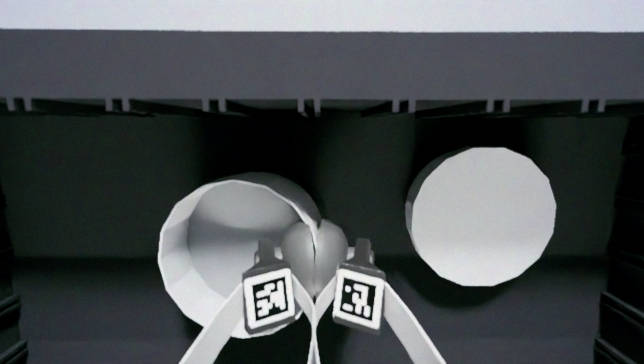

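Request:
{"api": "execute_actions", "payload": {
  "actions": [
    {"r1":{"joints":{"lift_m":0.92}}}
  ],
  "cameras": []
}}

Request:
{"api": "execute_actions", "payload": {
  "actions": [
    {"r1":{"joints":{"gripper_m":0.025}}}
  ],
  "cameras": []
}}

Request:
{"api": "execute_actions", "payload": {
  "actions": [
    {"r1":{"joints":{"lift_m":1.03}}}
  ],
  "cameras": []
}}

Request:
{"api": "execute_actions", "payload": {
  "actions": [
    {"r1":{"base":{"translate_m":0.555},"joints":{"arm_m":0.286,"gripper_m":0.04}}}
  ],
  "cameras": []
}}

Request:
{"api": "execute_actions", "payload": {
  "actions": [
    {"r1":{"joints":{"lift_m":0.94}}}
  ],
  "cameras": ["r1_wrist_camera"]
}}

Scene clock: 172.03 s.
r1.base_odometry: x=-0.925 y=+0.525 heading=-2.893 (m, m, rad; r1's odometry frame)
r1.turned_by_wheels: +0.000 (rad since the last result)
r1.turned_by_imu: -0.001 (rad since the last result)
r1.base_tilt: forward=-0.2 right=-2.2 (deg)
r1.lidar_m: 4.36 2.46 1.82 1.75 1.81 2.47 4.34 0.73 0.97 0.93 0.96 0.76
r1.head_depth_mm: 2720 2968 - - 627 554 1172 / 2666 - 907 760 640 552 1170 / 2597 2844 852 696 611 550 1170 / 801 - 870 728 608 549 1169 / 2615 2815 867 751 606 549 1145 / 2661 2843 848 730 606 548 1143 / 2625 2786 923 679 618 546 1139
r1.base_status: not commanded
r1.joint_positions: lift_m=+0.920 arm_m=+0.490 wrist_yaw_rad=+0.002 wrist_pitch_rad=-1.568 wrist_roll_rad=+1.577 gripper_m=-0.040 head_pan_rad=-1.564 head_tilt_rad=-0.754
r1.joint_status: all done
r1.on_its_own: gripper_m is held at -0.041, not at your -0.050, by its stall guard, which is not easing now
r1.motor_effort: left_wheel=-2(3) right_wheel=+2(2) lift_m=+23(33) arm_m=+3(2) wrist_yaw_rad=-2(1) wrist_pitch_rad=-2(2) wrist_roll_rad=-2(2) gripper_m=-20(21) head_pan_rad=-3(2) head_tilt_rad=+2(1) (%)
r1.hand_pose: x=-0.0216 y=-0.6110 z=+0.8029 quat_wxyz=(-0.001, -0.002, -0.708, -0.706) (m; r1's base frame)
r1.wrist_depth_mm: 181 101 101 102 102 102 102 / 102 102 103 103 103 103 104 / 189 190 190 190 191 191 191 / 194 195 178 194 195 174 197 / 198 198 181 197 182 179 200 / 203 203 185 - 205 206 206 / 208 210 197 213 213 213 212
r2.base_odometry: x=+1.359 y=+1.235 heading=+1.413 (m, m, rad; r2's odometry frame)
r2.turned_by_wheels: +0.000 (rad since the last result)
r2.turned_by_imu: +0.000 (rad since the last result)
r2.base_tilt: forward=-0.5 right=+1.1 (deg)
r2.lidar_m: 4.28 2.65 1.91 1.83 1.89 2.56 4.47 0.30 0.22 0.21 0.22 0.29
r2.head_depth_mm: - - - - - 567 511 / 2494 - - - - 561 510 / 2557 - - - - - 509 / 2460 494 531 854 - 570 510 / 1032 513 2601 825 709 580 511 / 2461 2733 2856 886 710 594 511 / 2518 2770 2867 883 711 595 511
r2.base_status: not commanded
r2.joint_positions: lift_m=+1.050 arm_m=+0.080 wrist_yaw_rad=-0.002 wrist_pitch_rad=-1.561 wrist_roll_rad=+1.566 gripper_m=+0.080 head_pan_rad=-1.564 head_tilt_rad=-0.655
r2.joint_status: not commanded
r2.motor_effort: left_wheel=-2(2) right_wheel=+4(4) lift_m=+27(27) arm_m=-4(4) wrist_yaw_rad=+1(0) wrist_pitch_rad=-4(4) wrist_roll_rad=+1(2) gripper_m=+0(1) head_pan_rad=-2(2) head_tilt_rad=+3(3) (%)
r2.hand_pose: x=-0.0215 y=-0.2033 z=+0.9318 quat_wxyz=(+0.001, +0.001, -0.710, -0.704) (m; r2's base frame)
r2.wrist_depth_mm: 307 290 309 307 - - - / 311 293 316 313 - - - / 320 295 322 320 - - - / 328 298 329 327 - - - / 335 302 334 337 - - - / 256 341 344 341 - - - / 355 353 355 351 - - -
pictures: none
No camera images: the call's "cameras" was empty. Leave "cameras" out to get every camera's image.

Scene clock: 173.17 s.
r1.base_odometry: x=-0.925 y=+0.525 heading=-2.893 (m, m, rad; r1's odometry frame)
r1.turned_by_wheels: +0.000 (rad since the last result)
r1.turned_by_imu: +0.000 (rad since the last result)
r1.base_tilt: forward=-0.2 right=-2.1 (deg)
r1.lidar_m: 4.36 2.46 1.82 1.74 1.81 2.47 4.34 0.73 0.97 0.93 0.96 0.76
r1.head_depth_mm: 2720 2961 - - 628 551 1175 / 2660 - 907 761 638 552 1171 / 2582 2818 850 697 610 551 1167 / 802 - 872 701 610 550 1169 / 2621 2820 870 751 606 549 1146 / 2655 2830 847 732 604 548 1142 / 2625 2801 922 678 618 548 1141
r1.base_status: not commanded
r1.joint_positions: lift_m=+0.920 arm_m=+0.490 wrist_yaw_rad=+0.002 wrist_pitch_rad=-1.574 wrist_roll_rad=+1.577 gripper_m=+0.025 head_pan_rad=-1.564 head_tilt_rad=-0.754
r1.joint_status: all done
r1.motor_effort: left_wheel=-2(3) right_wheel=+3(3) lift_m=+29(30) arm_m=+2(2) wrist_yaw_rad=-2(1) wrist_pitch_rad=+2(2) wrist_roll_rad=-2(2) gripper_m=+3(85) head_pan_rad=-2(2) head_tilt_rad=+1(1) (%)
r1.hand_pose: x=-0.0216 y=-0.6095 z=+0.8028 quat_wxyz=(-0.001, -0.002, -0.706, -0.709) (m; r1's base frame)
r1.wrist_depth_mm: 179 100 100 101 102 102 102 / 101 101 102 102 103 103 104 / 187 188 189 190 191 191 192 / 192 192 177 194 194 175 196 / 197 195 179 199 180 179 202 / 202 201 184 204 206 205 208 / 205 208 212 211 212 213 211
r2.base_odometry: x=+1.359 y=+1.235 heading=+1.413 (m, m, rad; r2's odometry frame)
r2.turned_by_wheels: +0.000 (rad since the last result)
r2.turned_by_imu: +0.000 (rad since the last result)
r2.base_tilt: forward=-0.5 right=+1.0 (deg)
r2.lidar_m: 4.29 2.66 1.91 1.83 1.90 2.56 4.45 0.30 0.22 0.21 0.22 0.29
r2.head_depth_mm: - - - - - 568 510 / 2537 - - - - 560 510 / 2511 - - - - - 510 / 2420 494 532 850 - 571 510 / 1033 516 2602 823 710 579 512 / 2445 2760 2840 886 710 594 511 / 2518 2761 2824 884 711 593 511
r2.base_status: not commanded
r2.joint_positions: lift_m=+1.050 arm_m=+0.080 wrist_yaw_rad=-0.002 wrist_pitch_rad=-1.561 wrist_roll_rad=+1.566 gripper_m=+0.080 head_pan_rad=-1.564 head_tilt_rad=-0.655
r2.joint_status: not commanded
r2.motor_effort: left_wheel=-2(2) right_wheel=+4(3) lift_m=+27(27) arm_m=-3(3) wrist_yaw_rad=+1(1) wrist_pitch_rad=-4(4) wrist_roll_rad=+2(2) gripper_m=+0(0) head_pan_rad=-2(2) head_tilt_rad=+2(3) (%)
r2.hand_pose: x=-0.0215 y=-0.2033 z=+0.9318 quat_wxyz=(+0.001, +0.001, -0.710, -0.704) (m; r2's base frame)
r2.wrist_depth_mm: 306 294 309 308 - - - / 311 293 314 315 - - - / 319 296 322 323 - - - / 321 295 327 329 - - - / 331 299 333 335 - - - / 255 340 346 345 - - - / 359 352 357 356 - - -
pictures: none
No camera images: the call's "cameras" was empty. Leave "cameras" out to get every camera's image.

Scene clock: 175.00 s.
r1.base_odometry: x=-0.925 y=+0.525 heading=-2.893 (m, m, rad; r1's odometry frame)
r1.turned_by_wheels: +0.000 (rad since the last result)
r1.turned_by_imu: +0.000 (rad since the last result)
r1.base_tilt: forward=-0.3 right=-2.1 (deg)
r1.lidar_m: 4.35 2.45 1.81 1.75 1.81 2.47 4.32 0.73 0.97 0.93 0.96 0.76
r1.head_depth_mm: 2805 2867 942 762 641 553 1172 / 2750 2914 937 760 638 551 1166 / 2690 2825 862 698 611 551 1167 / - 2715 866 748 609 550 1164 / 2619 2811 866 749 607 550 1144 / 2644 2831 849 730 604 548 1142 / 2634 2816 924 678 605 547 1142
r1.base_status: not commanded
r1.joint_positions: lift_m=+1.030 arm_m=+0.490 wrist_yaw_rad=+0.002 wrist_pitch_rad=-1.570 wrist_roll_rad=+1.577 gripper_m=+0.025 head_pan_rad=-1.564 head_tilt_rad=-0.754
r1.joint_status: all done
r1.motor_effort: left_wheel=-3(1) right_wheel=+3(3) lift_m=+41(43) arm_m=+2(3) wrist_yaw_rad=-2(2) wrist_pitch_rad=-1(2) wrist_roll_rad=-2(2) gripper_m=+1(3) head_pan_rad=-2(3) head_tilt_rad=+1(2) (%)
r1.hand_pose: x=-0.0216 y=-0.6106 z=+0.9123 quat_wxyz=(-0.001, -0.002, -0.707, -0.707) (m; r1's base frame)
r1.wrist_depth_mm: 284 283 283 283 288 289 291 / 208 208 209 210 212 210 211 / 240 295 296 295 281 291 217 / 253 302 289 301 285 306 234 / 253 308 293 312 314 314 234 / 252 317 316 319 320 318 246 / 252 325 326 334 335 327 255
r2.base_odometry: x=+1.359 y=+1.235 heading=+1.413 (m, m, rad; r2's odometry frame)
r2.turned_by_wheels: +0.000 (rad since the last result)
r2.turned_by_imu: +0.000 (rad since the last result)
r2.base_tilt: forward=-0.5 right=+1.1 (deg)
r2.lidar_m: 4.30 2.65 1.92 1.83 1.90 2.56 4.46 0.30 0.22 0.21 0.22 0.29
r2.head_depth_mm: - - - - - 567 511 / 2500 - - - - 560 510 / 2465 - - - - - 509 / 427 526 1384 850 - 570 511 / 431 2729 2708 826 709 580 511 / 2504 2766 2844 884 709 594 512 / 2512 2752 2834 888 709 593 512
r2.base_status: not commanded
r2.joint_positions: lift_m=+1.050 arm_m=+0.080 wrist_yaw_rad=-0.002 wrist_pitch_rad=-1.561 wrist_roll_rad=+1.566 gripper_m=+0.080 head_pan_rad=-1.564 head_tilt_rad=-0.655
r2.joint_status: not commanded
r2.motor_effort: left_wheel=-2(1) right_wheel=+3(3) lift_m=+27(27) arm_m=-4(4) wrist_yaw_rad=+1(0) wrist_pitch_rad=-4(4) wrist_roll_rad=+2(2) gripper_m=+1(1) head_pan_rad=-2(2) head_tilt_rad=+2(3) (%)
r2.hand_pose: x=-0.0215 y=-0.2033 z=+0.9318 quat_wxyz=(+0.001, +0.001, -0.710, -0.704) (m; r2's base frame)
r2.wrist_depth_mm: 310 292 309 308 - - - / 312 296 313 314 - - - / 317 298 321 318 - - - / 327 298 331 330 - - - / 335 302 334 338 - - - / 252 346 345 346 - - - / 352 354 351 355 - - -
pictures: none
No camera images: the call's "cameras" was empty. Leave "cameras" out to get every camera's image.

Scene clock: 181.50 s.
r1.base_odometry: x=-1.463 y=+0.389 heading=-2.893 (m, m, rad; r1's odometry frame)
r1.turned_by_wheels: +0.000 (rad since the last result)
r1.turned_by_imu: -0.004 (rad since the last result)
r1.base_tilt: forward=-0.2 right=-2.1 (deg)
r1.lidar_m: 3.81 2.50 1.78 1.75 1.81 2.47 1.26 1.27 0.96 0.92 0.31 3.96
r1.head_depth_mm: 2777 2902 940 765 641 553 1173 / 2625 2970 908 758 640 552 1169 / - 2925 905 757 637 551 1167 / - - 875 777 619 549 1143 / 2672 2894 901 757 635 548 1146 / 2653 2834 926 751 635 548 824 / 2646 2827 2098 750 631 547 626
r1.base_status: done
r1.joint_positions: lift_m=+1.030 arm_m=+0.286 wrist_yaw_rad=+0.002 wrist_pitch_rad=-1.569 wrist_roll_rad=+1.576 gripper_m=+0.040 head_pan_rad=-1.564 head_tilt_rad=-0.754
r1.joint_status: all done
r1.motor_effort: left_wheel=-2(4) right_wheel=+2(5) lift_m=+42(42) arm_m=-2(3) wrist_yaw_rad=-2(1) wrist_pitch_rad=-1(1) wrist_roll_rad=-2(2) gripper_m=+1(60) head_pan_rad=-2(0) head_tilt_rad=+1(2) (%)
r1.hand_pose: x=-0.0216 y=-0.4073 z=+0.9123 quat_wxyz=(-0.001, -0.002, -0.707, -0.707) (m; r1's base frame)
r1.wrist_depth_mm: 282 283 286 288 288 - - / 292 291 291 294 295 299 - / 302 298 302 300 303 302 - / 304 305 305 309 309 - - / 312 312 311 315 317 - - / 322 321 - 327 322 - - / 330 328 332 330 337 - -
r2.base_odometry: x=+1.359 y=+1.235 heading=+1.413 (m, m, rad; r2's odometry frame)
r2.turned_by_wheels: +0.000 (rad since the last result)
r2.turned_by_imu: +0.001 (rad since the last result)
r2.base_tilt: forward=-0.6 right=+1.0 (deg)
r2.lidar_m: 4.30 2.65 1.91 1.84 1.89 2.56 4.45 0.30 0.22 0.21 0.22 0.29
r2.head_depth_mm: - - - - - 567 510 / 2504 - - - - 563 509 / 2480 - - - - - 509 / 2527 2773 2819 852 - 572 510 / 2531 2757 2880 825 708 579 510 / 2504 2760 2808 881 710 595 511 / 2502 2709 2825 884 709 593 511
r2.base_status: not commanded
r2.joint_positions: lift_m=+1.050 arm_m=+0.080 wrist_yaw_rad=-0.002 wrist_pitch_rad=-1.561 wrist_roll_rad=+1.566 gripper_m=+0.080 head_pan_rad=-1.564 head_tilt_rad=-0.655
r2.joint_status: not commanded
r2.motor_effort: left_wheel=-2(2) right_wheel=+3(3) lift_m=+27(27) arm_m=-4(4) wrist_yaw_rad=+1(1) wrist_pitch_rad=-4(4) wrist_roll_rad=+2(1) gripper_m=+0(0) head_pan_rad=-2(2) head_tilt_rad=+3(2) (%)
r2.hand_pose: x=-0.0215 y=-0.2033 z=+0.9318 quat_wxyz=(+0.001, +0.001, -0.710, -0.704) (m; r2's base frame)
r2.wrist_depth_mm: 307 291 310 309 - - - / 312 294 314 317 - - - / 321 295 321 323 - - - / 326 299 327 329 - - - / 333 301 333 337 - - - / 253 342 343 341 - - - / 351 354 353 353 - - -
pictures: none
No camera images: the call's "cameras" was empty. Leave "cameras" out to get every camera's image.

Scene clock: 183.17 s.
r1.base_odometry: x=-1.463 y=+0.389 heading=-2.893 (m, m, rad; r1's odometry frame)
r1.turned_by_wheels: +0.000 (rad since the last result)
r1.turned_by_imu: +0.000 (rad since the last result)
r1.base_tilt: forward=-0.3 right=-2.2 (deg)
r1.lidar_m: 3.81 2.49 1.79 1.75 1.81 2.47 1.26 1.27 0.96 0.93 0.32 3.98
r1.head_depth_mm: 2711 - - 742 642 553 1171 / 2662 - 907 757 640 552 1169 / 2639 - - 740 638 551 1162 / 2674 - - 726 618 549 1146 / 2633 2863 963 745 635 548 1142 / 2645 2841 929 751 634 548 822 / 2640 2816 2109 750 631 548 626
r1.base_status: not commanded
r1.joint_positions: lift_m=+0.940 arm_m=+0.286 wrist_yaw_rad=+0.002 wrist_pitch_rad=-1.569 wrist_roll_rad=+1.576 gripper_m=+0.040 head_pan_rad=-1.564 head_tilt_rad=-0.754
r1.joint_status: all done
r1.motor_effort: left_wheel=-2(2) right_wheel=+2(3) lift_m=+32(33) arm_m=-2(2) wrist_yaw_rad=-2(2) wrist_pitch_rad=-1(1) wrist_roll_rad=-2(2) gripper_m=+1(1) head_pan_rad=-3(2) head_tilt_rad=+1(1) (%)
r1.hand_pose: x=-0.0216 y=-0.4073 z=+0.8226 quat_wxyz=(-0.001, -0.002, -0.707, -0.707) (m; r1's base frame)
r1.wrist_depth_mm: 200 201 202 203 203 203 912 / 206 205 206 208 207 208 934 / 209 212 211 211 212 213 960 / 215 215 215 216 218 219 983 / 221 221 218 222 223 224 - / 227 226 - 227 229 230 - / 234 233 235 235 238 236 -
r2.base_odometry: x=+1.359 y=+1.235 heading=+1.413 (m, m, rad; r2's odometry frame)
r2.turned_by_wheels: +0.000 (rad since the last result)
r2.turned_by_imu: +0.000 (rad since the last result)
r2.base_tilt: forward=-0.6 right=+1.0 (deg)
r2.lidar_m: 4.30 2.66 1.91 1.83 1.89 2.56 4.46 0.30 0.22 0.21 0.22 0.29
r2.head_depth_mm: - - - - - 567 510 / 2545 - - - - 561 509 / 2503 - - - - - 510 / 2504 2804 2853 851 - 570 511 / 2487 2751 2854 826 709 579 510 / 2533 2748 2854 884 709 594 511 / 2489 2738 2836 885 709 596 511
r2.base_status: not commanded
r2.joint_positions: lift_m=+1.050 arm_m=+0.080 wrist_yaw_rad=-0.002 wrist_pitch_rad=-1.561 wrist_roll_rad=+1.566 gripper_m=+0.080 head_pan_rad=-1.564 head_tilt_rad=-0.655
r2.joint_status: not commanded
r2.motor_effort: left_wheel=-2(2) right_wheel=+3(4) lift_m=+27(27) arm_m=-4(4) wrist_yaw_rad=+1(1) wrist_pitch_rad=-4(4) wrist_roll_rad=+1(1) gripper_m=+0(0) head_pan_rad=-2(2) head_tilt_rad=+3(3) (%)
r2.hand_pose: x=-0.0215 y=-0.2033 z=+0.9318 quat_wxyz=(+0.001, +0.001, -0.710, -0.704) (m; r2's base frame)
r2.wrist_depth_mm: 306 290 306 308 - - - / 312 292 315 317 - - - / 321 293 319 321 - - - / 327 297 331 330 - - - / 333 301 337 334 - - - / 254 341 346 346 - - - / 353 354 353 352 - - -
pictures: r1_wrist_camera
camera_calibration (this result's frames):
r1_wrist_camera: T_world_to_cam=[[-0.00727782, 0.999656, 0.0252035, 0.38099], [0.987282, 0.00318032, 0.158948, -0.0687706], [0.158813, 0.0260397, -0.986965, 0.986245], [0, 0, 0, 1]] pos_world=[-0.0859597, -0.406321, 0.974718]
Images, in order (width x height): r1_wrist_camera 644x364.

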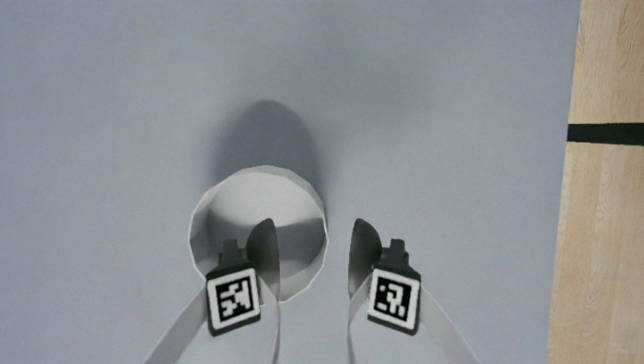

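Request:
{"api": "execute_actions", "payload": {
  "actions": [
    {"r1":{"joints":{"lift_m":0.909,"arm_m":0.281}}}
  ],
  "cameras": ["r1_wrist_camera"]
}}

Request:
{"api": "execute_actions", "payload": {
  "actions": [
    {"r1":{"joints":{"gripper_m":-0.04}}}
  ],
  "cameras": []
}}

Request:
{"api": "execute_actions", "payload": {
  "actions": [
    {"r1":{"joints":{"lift_m":1.06}}}
  ],
  "cameras": []
}}

Request:
{"api": "execute_actions", "payload": {
  "actions": [
    {"r1":{"base":{"translate_m":-0.457},"joints":{"arm_m":0.46}}}
  ],
  "cameras": []
}}

Request:
{"api": "execute_actions", "payload": {
  "actions": [
    {"r1":{"joints":{"lift_m":0.96}}}
  ],
  "cameras": ["r1_wrist_camera","r1_head_camera"]
}}

Scene clock: 185.03 s.
r1.base_odometry: x=-1.463 y=+0.389 heading=-2.893 (m, m, rad; r1's odometry frame)
r1.turned_by_wheels: +0.000 (rad since the last result)
r1.turned_by_imu: +0.000 (rad since the last result)
r1.base_tilt: forward=-0.3 right=-2.3 (deg)
r1.lidar_m: 3.81 2.50 1.79 1.75 1.81 2.47 1.26 1.27 0.96 0.92 0.32 3.95
r1.head_depth_mm: 2707 2946 - - 640 553 1169 / 2694 2908 - 741 640 552 1174 / 2684 - - 723 637 551 1167 / 2675 2890 - - 621 550 1142 / 2656 2831 928 733 635 548 1139 / 2648 2800 925 753 633 547 823 / 2640 2814 2109 753 633 546 626
r1.base_status: not commanded
r1.joint_positions: lift_m=+0.909 arm_m=+0.281 wrist_yaw_rad=+0.002 wrist_pitch_rad=-1.569 wrist_roll_rad=+1.576 gripper_m=+0.040 head_pan_rad=-1.564 head_tilt_rad=-0.754
r1.joint_status: all done
r1.motor_effort: left_wheel=-1(1) right_wheel=+2(2) lift_m=+32(34) arm_m=-2(2) wrist_yaw_rad=-1(2) wrist_pitch_rad=-1(1) wrist_roll_rad=-2(2) gripper_m=+0(0) head_pan_rad=-3(3) head_tilt_rad=+2(2) (%)
r1.hand_pose: x=-0.0216 y=-0.4023 z=+0.7916 quat_wxyz=(-0.001, -0.002, -0.707, -0.707) (m; r1's base frame)
r1.wrist_depth_mm: 171 173 172 173 173 174 175 / 176 176 177 177 177 180 182 / 179 181 181 182 183 183 182 / 183 184 184 186 186 187 936 / 189 189 187 189 192 192 995 / 195 194 - 195 196 197 - / 200 200 200 201 203 203 -
r2.base_odometry: x=+1.359 y=+1.235 heading=+1.413 (m, m, rad; r2's odometry frame)
r2.turned_by_wheels: +0.000 (rad since the last result)
r2.turned_by_imu: +0.000 (rad since the last result)
r2.base_tilt: forward=-0.5 right=+1.0 (deg)
r2.lidar_m: 4.30 2.65 1.91 1.84 1.89 2.56 4.47 0.30 0.22 0.21 0.22 0.29
r2.head_depth_mm: - - - - - 566 512 / 2501 - - - - 561 512 / 2535 - - - - - 510 / 2525 2792 2838 850 - 571 511 / 2529 2730 2829 826 709 581 510 / 2525 2772 2806 881 710 593 510 / 2504 2739 2833 887 712 593 510
r2.base_status: not commanded
r2.joint_positions: lift_m=+1.050 arm_m=+0.080 wrist_yaw_rad=-0.002 wrist_pitch_rad=-1.561 wrist_roll_rad=+1.566 gripper_m=+0.080 head_pan_rad=-1.564 head_tilt_rad=-0.655
r2.joint_status: not commanded
r2.motor_effort: left_wheel=-2(2) right_wheel=+4(3) lift_m=+27(27) arm_m=-3(4) wrist_yaw_rad=+0(1) wrist_pitch_rad=-4(4) wrist_roll_rad=+1(2) gripper_m=-1(1) head_pan_rad=-2(2) head_tilt_rad=+3(3) (%)
r2.hand_pose: x=-0.0215 y=-0.2033 z=+0.9318 quat_wxyz=(+0.001, +0.001, -0.710, -0.704) (m; r2's base frame)
r2.wrist_depth_mm: 308 289 308 307 - - - / 315 291 315 314 - - - / 320 298 321 322 - - - / 324 300 328 326 - - - / 334 302 337 339 - - - / 255 338 344 343 - - - / 353 354 352 357 - - -
pictures: r1_wrist_camera
camera_calibration (this result's frames):
r1_wrist_camera: T_world_to_cam=[[-0.00727771, 0.999656, 0.0251976, 0.376782], [0.987282, 0.00318114, 0.158948, -0.0638588], [0.158813, 0.0260339, -0.986965, 0.955517], [0, 0, 0, 1]] pos_world=[-0.0859597, -0.401325, 0.943718]
Images, in order (width x height): r1_wrist_camera 644x364.

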